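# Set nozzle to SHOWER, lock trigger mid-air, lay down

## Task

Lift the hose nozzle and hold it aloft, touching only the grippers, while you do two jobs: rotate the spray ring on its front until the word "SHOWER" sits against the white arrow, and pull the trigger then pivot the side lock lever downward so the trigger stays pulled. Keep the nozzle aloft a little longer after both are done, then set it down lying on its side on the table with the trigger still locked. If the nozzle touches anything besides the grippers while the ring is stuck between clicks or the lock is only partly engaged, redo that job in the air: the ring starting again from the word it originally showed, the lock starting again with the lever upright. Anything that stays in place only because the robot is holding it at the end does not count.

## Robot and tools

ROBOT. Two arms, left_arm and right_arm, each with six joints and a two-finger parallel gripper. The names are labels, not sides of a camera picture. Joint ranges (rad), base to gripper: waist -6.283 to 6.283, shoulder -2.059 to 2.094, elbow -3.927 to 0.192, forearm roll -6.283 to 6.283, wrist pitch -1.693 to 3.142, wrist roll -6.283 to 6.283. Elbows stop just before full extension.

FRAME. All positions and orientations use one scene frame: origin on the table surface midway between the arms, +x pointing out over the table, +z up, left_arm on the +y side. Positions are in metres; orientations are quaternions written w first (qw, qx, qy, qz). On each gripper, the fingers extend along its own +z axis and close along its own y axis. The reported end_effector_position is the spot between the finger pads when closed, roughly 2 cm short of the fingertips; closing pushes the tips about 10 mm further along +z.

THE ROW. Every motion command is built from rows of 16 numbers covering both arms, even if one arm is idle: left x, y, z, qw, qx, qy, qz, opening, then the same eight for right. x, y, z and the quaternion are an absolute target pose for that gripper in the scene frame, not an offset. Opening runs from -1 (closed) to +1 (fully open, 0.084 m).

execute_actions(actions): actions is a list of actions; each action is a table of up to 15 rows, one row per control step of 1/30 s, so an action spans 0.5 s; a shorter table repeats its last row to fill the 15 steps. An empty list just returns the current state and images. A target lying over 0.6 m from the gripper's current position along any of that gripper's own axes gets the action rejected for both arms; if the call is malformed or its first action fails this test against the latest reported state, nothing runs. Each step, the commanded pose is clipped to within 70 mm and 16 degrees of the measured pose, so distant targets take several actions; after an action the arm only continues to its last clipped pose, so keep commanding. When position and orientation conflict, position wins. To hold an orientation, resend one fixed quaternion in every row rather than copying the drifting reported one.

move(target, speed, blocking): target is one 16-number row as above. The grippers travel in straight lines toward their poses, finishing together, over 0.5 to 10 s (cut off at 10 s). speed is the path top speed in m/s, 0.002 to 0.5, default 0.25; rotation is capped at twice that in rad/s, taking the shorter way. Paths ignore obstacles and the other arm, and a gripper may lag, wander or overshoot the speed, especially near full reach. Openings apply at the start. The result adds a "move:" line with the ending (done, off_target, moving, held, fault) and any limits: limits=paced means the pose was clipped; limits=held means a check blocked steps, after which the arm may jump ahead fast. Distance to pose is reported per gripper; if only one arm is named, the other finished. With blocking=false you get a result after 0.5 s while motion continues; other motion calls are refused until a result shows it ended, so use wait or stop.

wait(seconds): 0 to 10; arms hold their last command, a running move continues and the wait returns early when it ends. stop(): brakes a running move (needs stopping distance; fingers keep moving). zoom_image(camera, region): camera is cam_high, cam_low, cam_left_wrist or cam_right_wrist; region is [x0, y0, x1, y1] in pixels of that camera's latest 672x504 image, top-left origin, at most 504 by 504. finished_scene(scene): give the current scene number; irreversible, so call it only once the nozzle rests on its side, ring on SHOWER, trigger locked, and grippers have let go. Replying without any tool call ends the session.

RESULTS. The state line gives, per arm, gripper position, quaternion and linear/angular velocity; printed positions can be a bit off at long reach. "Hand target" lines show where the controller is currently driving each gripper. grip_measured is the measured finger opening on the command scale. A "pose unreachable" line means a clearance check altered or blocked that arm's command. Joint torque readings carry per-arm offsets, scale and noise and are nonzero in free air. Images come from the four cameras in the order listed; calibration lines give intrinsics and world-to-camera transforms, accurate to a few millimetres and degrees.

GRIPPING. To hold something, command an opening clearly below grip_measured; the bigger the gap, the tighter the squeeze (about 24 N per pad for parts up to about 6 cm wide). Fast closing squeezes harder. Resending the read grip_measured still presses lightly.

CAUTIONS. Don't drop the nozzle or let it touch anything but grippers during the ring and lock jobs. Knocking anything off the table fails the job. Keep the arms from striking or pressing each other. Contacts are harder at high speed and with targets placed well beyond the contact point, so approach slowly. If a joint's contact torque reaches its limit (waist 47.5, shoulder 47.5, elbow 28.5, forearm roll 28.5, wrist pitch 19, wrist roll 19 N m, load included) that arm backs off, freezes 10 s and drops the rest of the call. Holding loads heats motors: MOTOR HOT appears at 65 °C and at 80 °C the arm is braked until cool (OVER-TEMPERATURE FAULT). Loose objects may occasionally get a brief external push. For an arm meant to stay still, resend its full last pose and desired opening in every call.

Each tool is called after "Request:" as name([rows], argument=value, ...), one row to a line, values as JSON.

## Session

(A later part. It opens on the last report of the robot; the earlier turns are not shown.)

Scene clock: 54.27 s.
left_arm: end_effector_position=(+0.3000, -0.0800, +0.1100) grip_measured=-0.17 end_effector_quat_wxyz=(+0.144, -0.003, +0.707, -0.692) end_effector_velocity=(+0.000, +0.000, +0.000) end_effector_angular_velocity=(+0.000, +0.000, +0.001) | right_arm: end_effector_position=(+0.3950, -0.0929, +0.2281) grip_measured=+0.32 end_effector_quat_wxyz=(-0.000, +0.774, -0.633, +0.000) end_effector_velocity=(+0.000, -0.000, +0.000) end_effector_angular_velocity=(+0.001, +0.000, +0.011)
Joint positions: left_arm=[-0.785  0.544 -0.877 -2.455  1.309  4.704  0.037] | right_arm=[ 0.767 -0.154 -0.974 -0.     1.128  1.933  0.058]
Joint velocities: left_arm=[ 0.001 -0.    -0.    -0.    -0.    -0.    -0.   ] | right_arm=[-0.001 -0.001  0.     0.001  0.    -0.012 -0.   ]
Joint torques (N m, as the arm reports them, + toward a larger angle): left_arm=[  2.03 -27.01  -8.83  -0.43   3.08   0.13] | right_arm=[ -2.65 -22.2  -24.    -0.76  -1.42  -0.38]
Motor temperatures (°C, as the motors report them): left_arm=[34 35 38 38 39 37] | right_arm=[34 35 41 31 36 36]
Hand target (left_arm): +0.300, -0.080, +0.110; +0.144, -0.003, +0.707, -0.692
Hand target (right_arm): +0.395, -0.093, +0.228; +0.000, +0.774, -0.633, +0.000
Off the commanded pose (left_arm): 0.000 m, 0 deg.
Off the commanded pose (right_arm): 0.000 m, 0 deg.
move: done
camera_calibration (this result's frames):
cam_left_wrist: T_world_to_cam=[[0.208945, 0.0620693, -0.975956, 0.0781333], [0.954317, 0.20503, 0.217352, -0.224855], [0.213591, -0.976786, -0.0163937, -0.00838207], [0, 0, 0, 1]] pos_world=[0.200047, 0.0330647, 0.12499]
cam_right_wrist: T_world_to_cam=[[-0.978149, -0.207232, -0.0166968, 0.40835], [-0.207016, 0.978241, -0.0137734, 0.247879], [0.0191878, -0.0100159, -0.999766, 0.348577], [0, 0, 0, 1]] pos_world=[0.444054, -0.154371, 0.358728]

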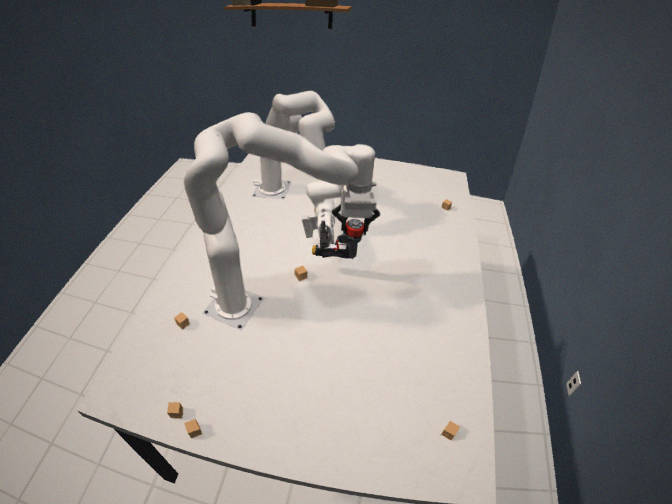

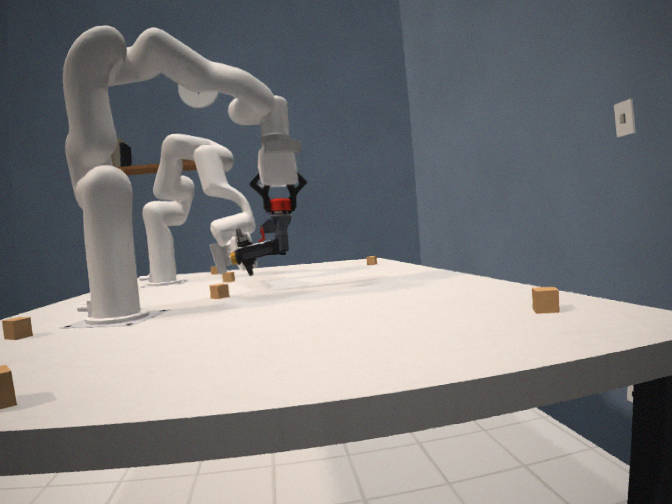

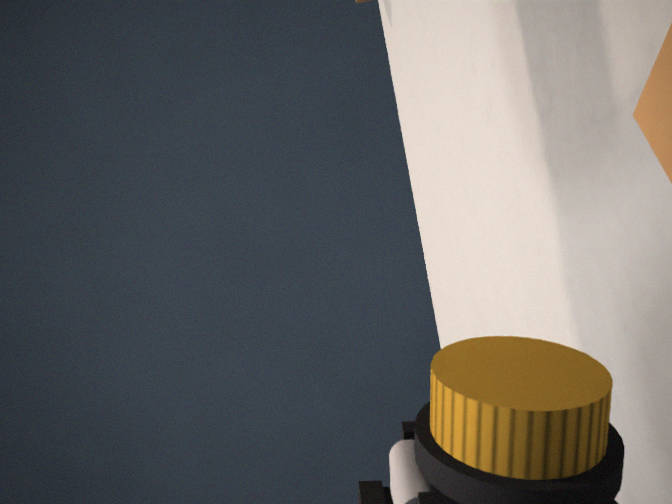

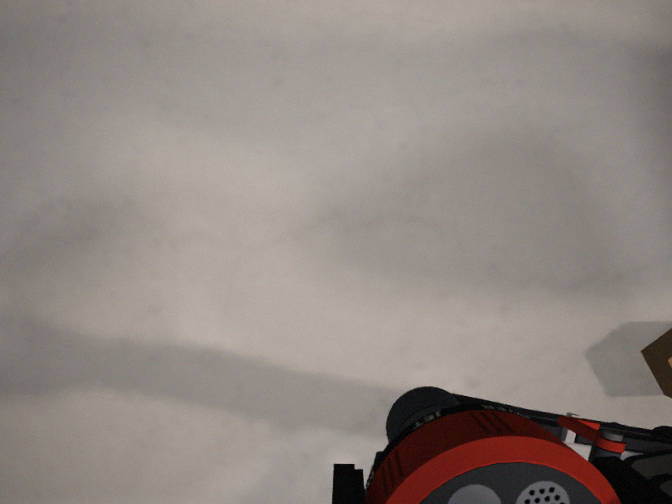

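Request:
move(target=[0.30,-0.08,0.11,0.1438,-0.0032,0.7071,-0.6923,-1,0.395,-0.093,0.228,0,0.976,0.216,0,-0.3], speed=0.25)

Request:
move(target=[0.30,-0.08,0.11,0.1438,-0.0032,0.7071,-0.6923,-1,0.395,-0.093,0.228,0,0.976,0.216,0,1])

Request:
move(target=[0.30,-0.08,0.11,0.1438,-0.0032,0.7071,-0.6923,-1,0.395,-0.093,0.32,0,0.976,0.216,0,1])

Request:
move(target=[0.42,0.12,0.15,0,0.707,0.707,0,-1,0.25,-0.4,0.35,0,0.976,0.216,0,1])

Request:
zoom_image(camera="cam_low", region=[230, 190, 330, 270])

Request:
zoom_image(camera="cam_high", region=[310, 180, 400, 260])

Scene clock: 59.63 s.
left_arm: end_effector_position=(+0.3000, -0.0799, +0.1098) grip_measured=-0.16 end_effector_quat_wxyz=(+0.144, -0.003, +0.707, -0.692) end_effector_velocity=(-0.000, -0.000, +0.000) end_effector_angular_velocity=(-0.001, -0.000, -0.001) | right_arm: end_effector_position=(+0.3950, -0.0931, +0.2280) grip_measured=+0.32 end_effector_quat_wxyz=(+0.000, +0.976, +0.216, -0.000) end_effector_velocity=(+0.001, +0.001, +0.002) end_effector_angular_velocity=(+0.004, -0.002, +0.012)
Joint positions: left_arm=[-0.784  0.544 -0.877 -2.455  1.309  4.704  0.037] | right_arm=[ 0.767 -0.154 -0.973 -0.     1.128  0.126  0.058]
Joint velocities: left_arm=[-0.001 -0.    -0.     0.     0.001 -0.     0.   ] | right_arm=[-0.001 -0.001 -0.003  0.003 -0.    -0.014 -0.   ]
Joint torques (N m, as the arm reports them, + toward a larger angle): left_arm=[  2.3  -28.77  -8.57  -0.71   3.45  -0.03] | right_arm=[ -4.36 -19.83 -21.47  -3.21  -1.65  -0.49]
Motor temperatures (°C, as the motors report them): left_arm=[34 35 38 38 39 37] | right_arm=[34 35 41 31 36 36]
Hand target (left_arm): +0.300, -0.080, +0.110; +0.144, -0.003, +0.707, -0.692
Hand target (right_arm): +0.395, -0.093, +0.228; +0.000, +0.976, +0.216, +0.000
Off the commanded pose (left_arm): 0.000 m, 0 deg.
Off the commanded pose (right_arm): 0.000 m, 0 deg.
move: done
camera_calibration (this result's frames):
cam_left_wrist: T_world_to_cam=[[0.208542, 0.0625438, -0.976011, 0.0780689], [0.95433, 0.205273, 0.217064, -0.22485], [0.213925, -0.976704, -0.0168794, -0.0082703], [0, 0, 0, 1]] pos_world=[0.200069, 0.0331952, 0.124863]
cam_right_wrist: T_world_to_cam=[[0.42995, -0.902708, -0.0161685, -0.21272], [-0.902837, -0.429767, -0.0136409, 0.391747], [0.00536507, 0.0204625, -0.999776, 0.356795], [0, 0, 0, 1]] pos_world=[0.443228, -0.0309652, 0.358619]

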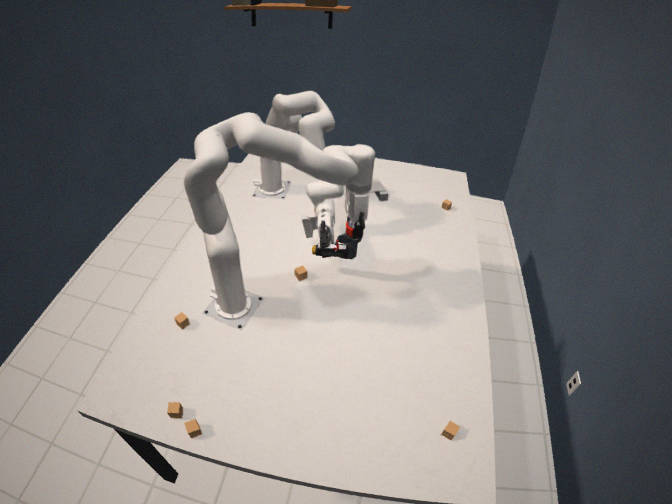

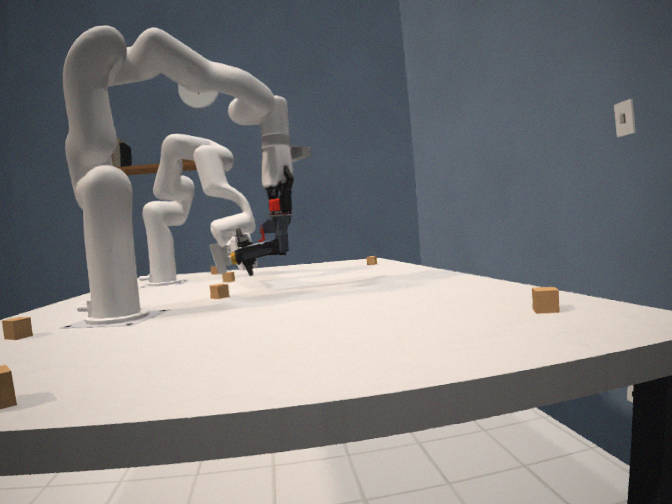

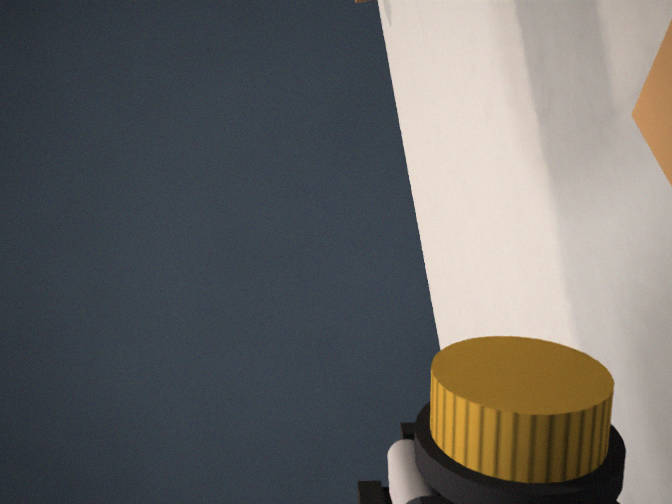

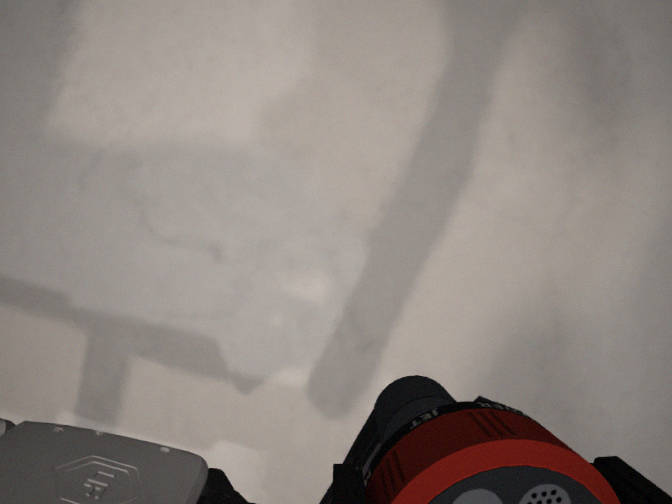

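Scene clock: 60.33 s.
left_arm: end_effector_position=(+0.3000, -0.0800, +0.1100) grip_measured=-0.17 end_effector_quat_wxyz=(+0.144, -0.003, +0.707, -0.692) end_effector_velocity=(+0.000, +0.000, +0.000) end_effector_angular_velocity=(-0.000, -0.000, -0.000) | right_arm: end_effector_position=(+0.3950, -0.0930, +0.2280) grip_measured=+1.00 end_effector_quat_wxyz=(+0.000, +0.976, +0.216, -0.000) end_effector_velocity=(+0.000, +0.000, +0.000) end_effector_angular_velocity=(+0.001, -0.001, +0.000)
Joint positions: left_arm=[-0.784  0.544 -0.877 -2.455  1.31   4.704  0.037] | right_arm=[ 0.767 -0.154 -0.973 -0.     1.128  0.125  0.084]
Joint velocities: left_arm=[ 0.  0. -0.  0.  0. -0.  0.] | right_arm=[ 0.    -0.    -0.001  0.001 -0.    -0.     0.   ]
Joint torques (N m, as the arm reports them, + toward a larger angle): left_arm=[  1.54 -27.1   -8.87  -0.61   3.21  -0.34] | right_arm=[ -2.99 -21.63 -24.76  -0.56  -2.37  -0.23]
Motor temperatures (°C, as the motors report them): left_arm=[34 35 38 38 39 37] | right_arm=[34 35 41 31 36 36]
Hand target (left_arm): +0.300, -0.080, +0.110; +0.144, -0.003, +0.707, -0.692
Hand target (right_arm): +0.395, -0.093, +0.228; +0.000, +0.976, +0.216, +0.000
Off the commanded pose (left_arm): 0.000 m, 0 deg.
Off the commanded pose (right_arm): 0.000 m, 0 deg.
move: done
camera_calibration (this result's frames):
cam_left_wrist: T_world_to_cam=[[0.208952, 0.0620593, -0.975955, 0.0781368], [0.954303, 0.205091, 0.217358, -0.224876], [0.213648, -0.976773, -0.0163691, -0.00837366], [0, 0, 0, 1]] pos_world=[0.200062, 0.0330918, 0.125]
cam_right_wrist: T_world_to_cam=[[0.430933, -0.902235, -0.0163982, -0.213013], [-0.902369, -0.430748, -0.0136723, 0.391516], [0.00527209, 0.020689, -0.999772, 0.356819], [0, 0, 0, 1]] pos_world=[0.443205, -0.0309257, 0.358598]

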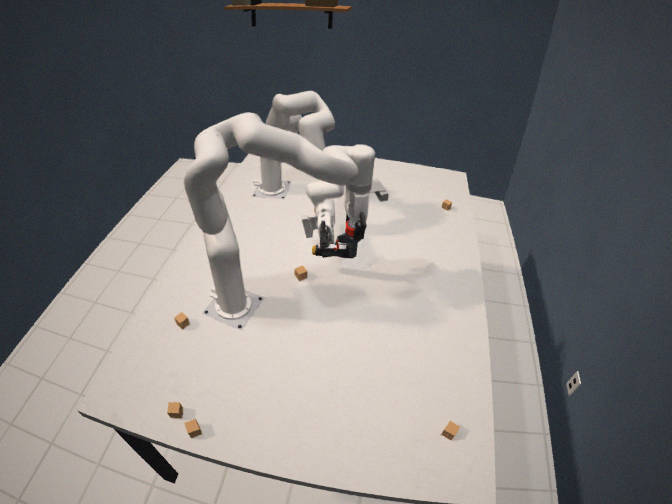

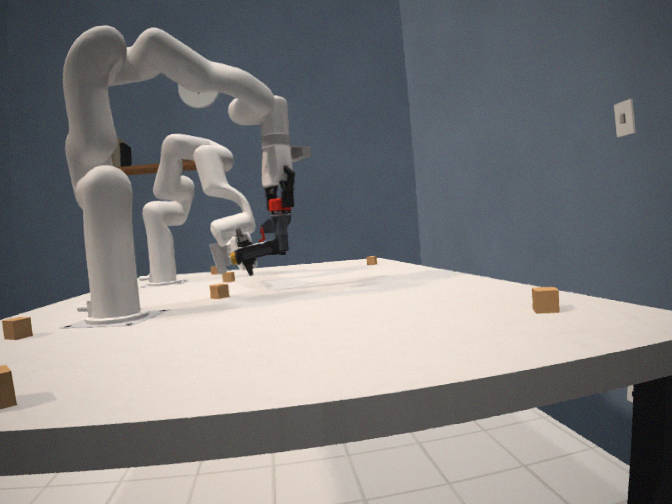

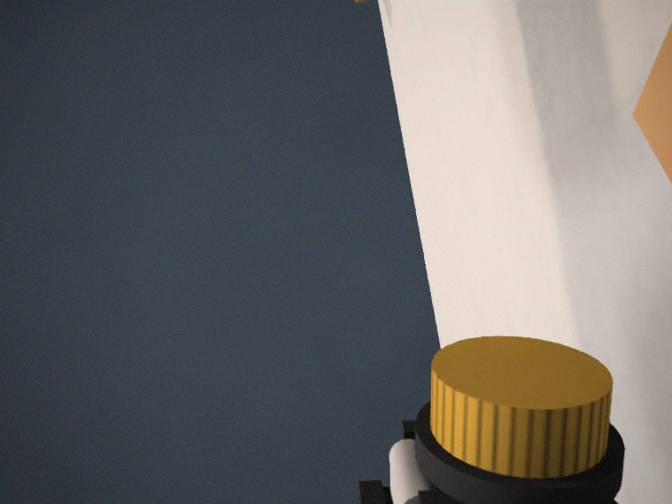

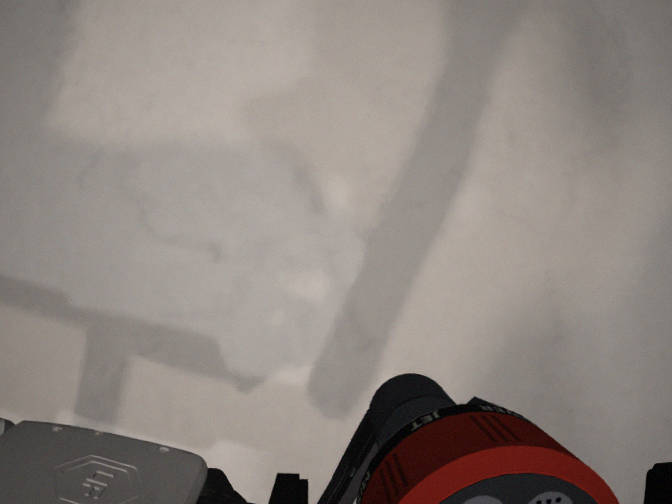

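Scene clock: 61.33 s.
left_arm: end_effector_position=(+0.3000, -0.0800, +0.1100) grip_measured=-0.17 end_effector_quat_wxyz=(+0.144, -0.003, +0.707, -0.692) end_effector_velocity=(+0.000, +0.000, -0.000) end_effector_angular_velocity=(+0.001, -0.000, +0.000) | right_arm: end_effector_position=(+0.3948, -0.0931, +0.3195) grip_measured=+1.00 end_effector_quat_wxyz=(+0.000, +0.976, +0.216, -0.000) end_effector_velocity=(+0.000, +0.000, +0.003) end_effector_angular_velocity=(+0.000, -0.001, +0.000)
Joint positions: left_arm=[-0.785  0.544 -0.877 -2.455  1.31   4.704  0.037] | right_arm=[ 0.767 -0.183 -1.207 -0.     1.39   0.125  0.084]
Joint velocities: left_arm=[ 0.001  0.     0.     0.    -0.001  0.     0.   ] | right_arm=[ 0.     0.001 -0.01  -0.     0.008 -0.    -0.   ]
Joint torques (N m, as the arm reports them, + toward a larger angle): left_arm=[  1.74 -27.23  -8.69  -0.59   3.28  -0.36] | right_arm=[ -2.91 -22.07 -24.96  -0.57  -2.18  -0.34]
Motor temperatures (°C, as the motors report them): left_arm=[34 35 38 38 39 37] | right_arm=[34 35 41 31 36 36]
Hand target (left_arm): +0.300, -0.080, +0.110; +0.144, -0.003, +0.707, -0.692
Hand target (right_arm): +0.395, -0.093, +0.320; +0.000, +0.976, +0.216, +0.000
Off the commanded pose (left_arm): 0.000 m, 0 deg.
Off the commanded pose (right_arm): 0.001 m, 0 deg.
move: done
camera_calibration (this result's frames):
cam_left_wrist: T_world_to_cam=[[0.208936, 0.0620584, -0.975958, 0.0781352], [0.954314, 0.205056, 0.217341, -0.224862], [0.213613, -0.976781, -0.0163797, -0.00837055], [0, 0, 0, 1]] pos_world=[0.200052, 0.0330841, 0.124991]
cam_right_wrist: T_world_to_cam=[[0.430942, -0.902231, -0.0163982, -0.211516], [-0.902366, -0.430765, -0.013297, 0.392421], [0.00493322, 0.0205274, -0.999777, 0.448467], [0, 0, 0, 1]] pos_world=[0.443046, -0.0310011, 0.450117]

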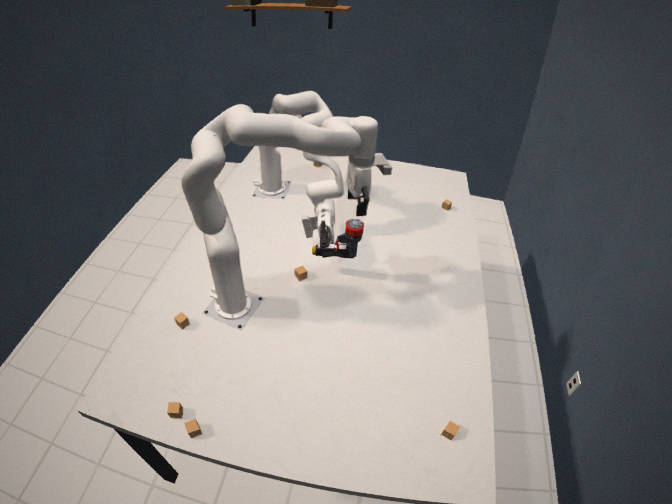

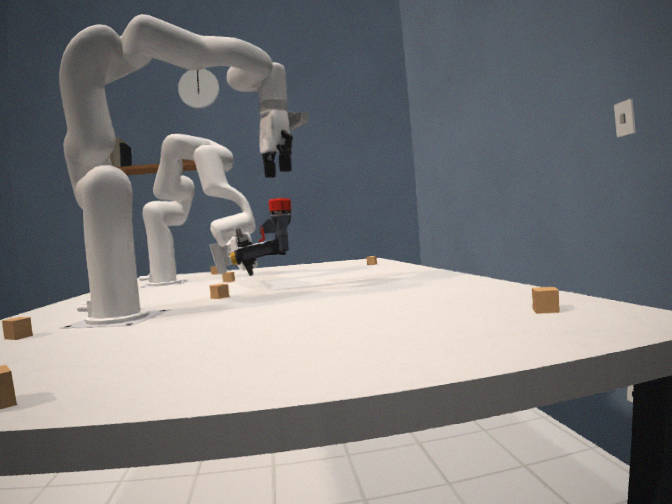

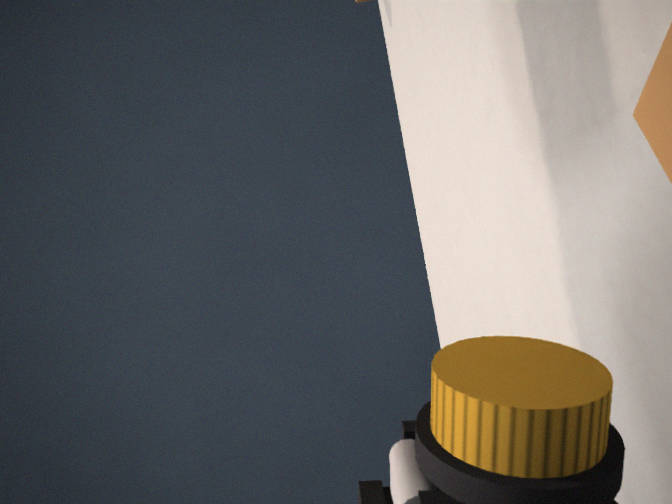

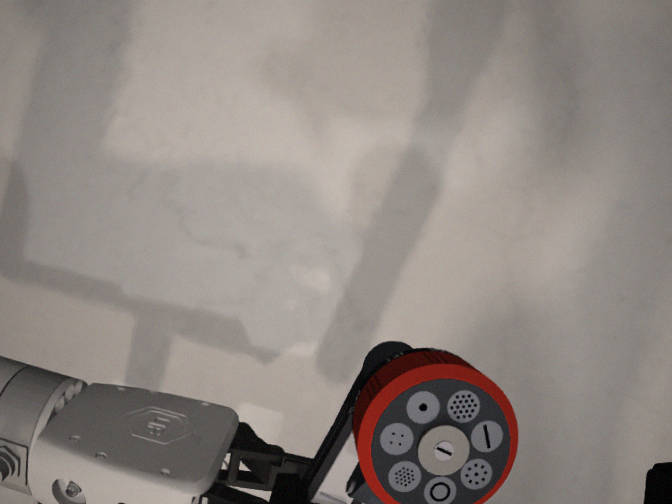

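Scene clock: 66.03 s.
left_arm: end_effector_position=(+0.4206, +0.1191, +0.1510) grip_measured=-0.17 end_effector_quat_wxyz=(+0.002, +0.708, +0.706, -0.002) end_effector_velocity=(+0.000, -0.000, +0.001) end_effector_angular_velocity=(+0.008, -0.007, -0.008) | right_arm: end_effector_position=(+0.2510, -0.4000, +0.3495) grip_measured=+1.00 end_effector_quat_wxyz=(+0.001, +0.976, +0.216, -0.000) end_effector_velocity=(-0.001, -0.002, -0.002) end_effector_angular_velocity=(+0.004, +0.005, +0.001)
Joint positions: left_arm=[-0.623  0.35  -1.369 -0.006  1.015  4.177  0.036] | right_arm=[-0.141 -0.85  -0.805 -0.002  1.654 -0.783  0.084]
Joint velocities: left_arm=[-0.004 -0.001 -0.     0.012 -0.    -0.003  0.   ] | right_arm=[-0.01   0.002  0.003  0.002  0.001 -0.011  0.   ]
Joint torques (N m, as the arm reports them, + toward a larger angle): left_arm=[  1.65 -29.02 -12.65  -0.59  -1.41  -0.42] | right_arm=[ -2.48  -2.98 -23.74  -0.71  -2.34  -0.06]
Motor temperatures (°C, as the motors report them): left_arm=[34 35 39 38 39 37] | right_arm=[34 35 41 31 36 36]
Hand target (left_arm): +0.421, +0.119, +0.151; +0.002, +0.708, +0.706, -0.002
Hand target (right_arm): +0.251, -0.400, +0.350; +0.001, +0.976, +0.216, -0.000
Off the commanded pose (left_arm): 0.001 m, 0 deg.
Off the commanded pose (right_arm): 0.001 m, 0 deg.
move: done
camera_calibration (this result's frames):
cam_left_wrist: T_world_to_cam=[[0.99961, -0.0215578, 0.0177603, -0.392093], [-0.0217133, -0.999727, 0.00860589, 0.195836], [0.01757, -0.00898816, -0.999805, 0.276659], [0, 0, 0, 1]] pos_world=[0.391331, 0.189816, 0.281883]
cam_right_wrist: T_world_to_cam=[[0.431023, -0.902216, -0.0150093, -0.426419], [-0.902326, -0.430859, -0.0129903, 0.130752], [0.00525313, 0.0191424, -0.999803, 0.484828], [0, 0, 0, 1]] pos_world=[0.299231, -0.337667, 0.480031]

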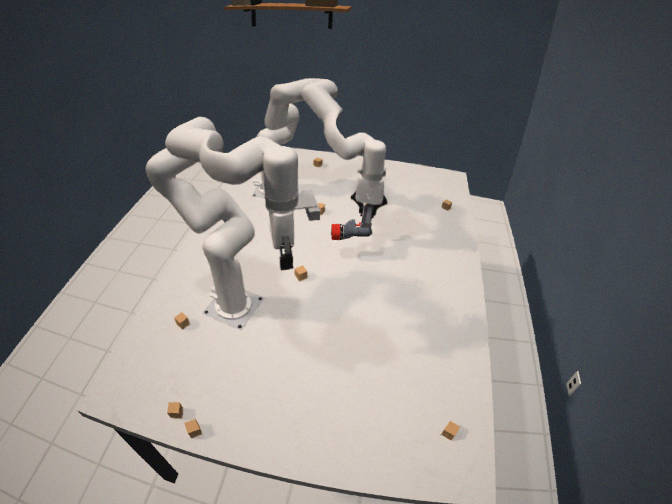

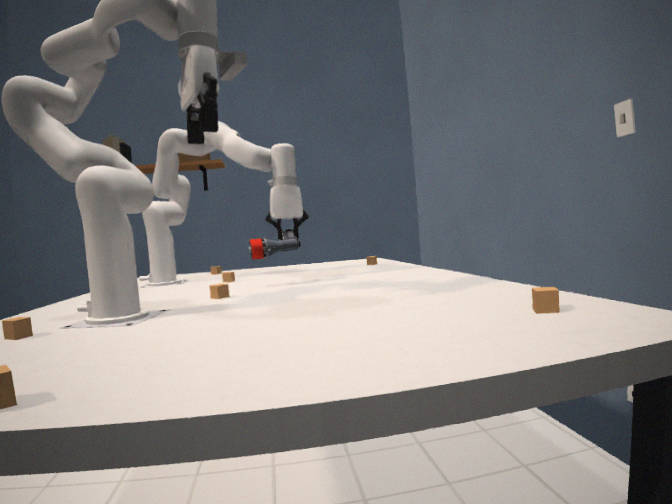

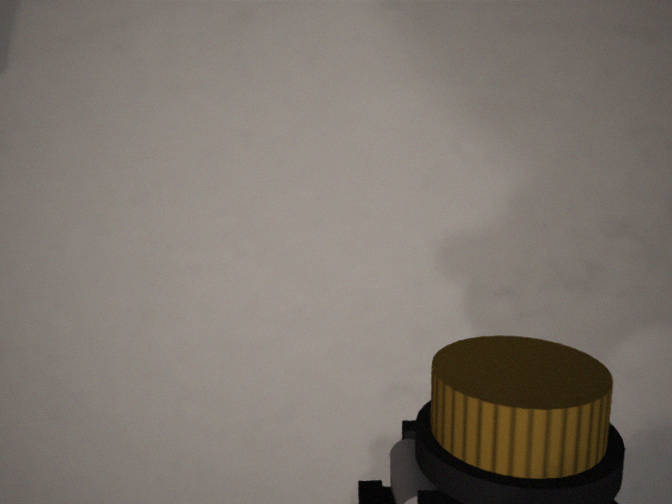

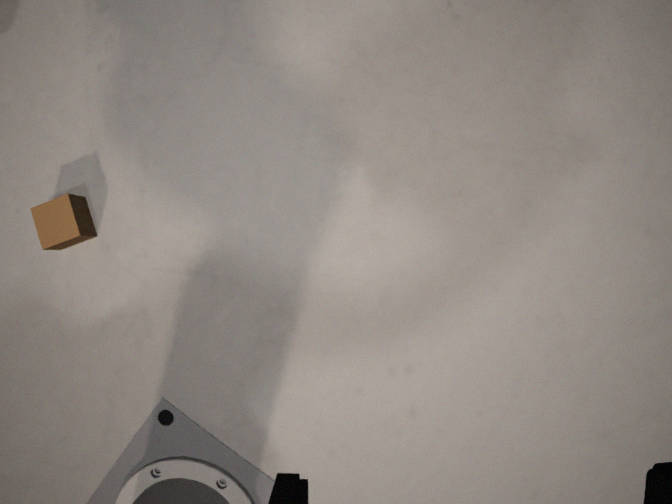

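Region (230, 190, 330, 270) of cam_low's 672x504 image, scaled by 5.040, with more detail than that image has; it fills the top 403 rows of this view, and the rest is white.

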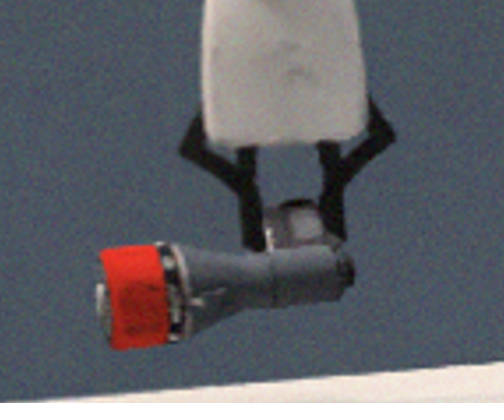

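Region (310, 180, 400, 260) of cam_high's 672x504 image, scaled by 5.600, with more detail than that image has.

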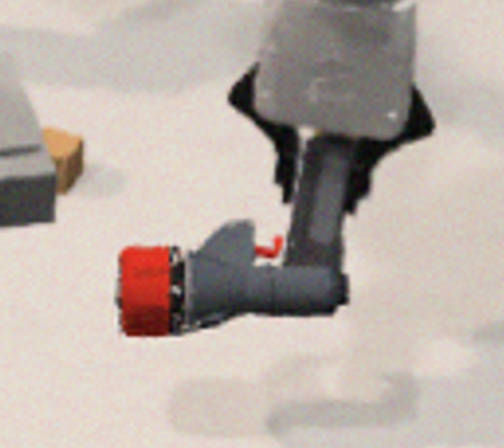

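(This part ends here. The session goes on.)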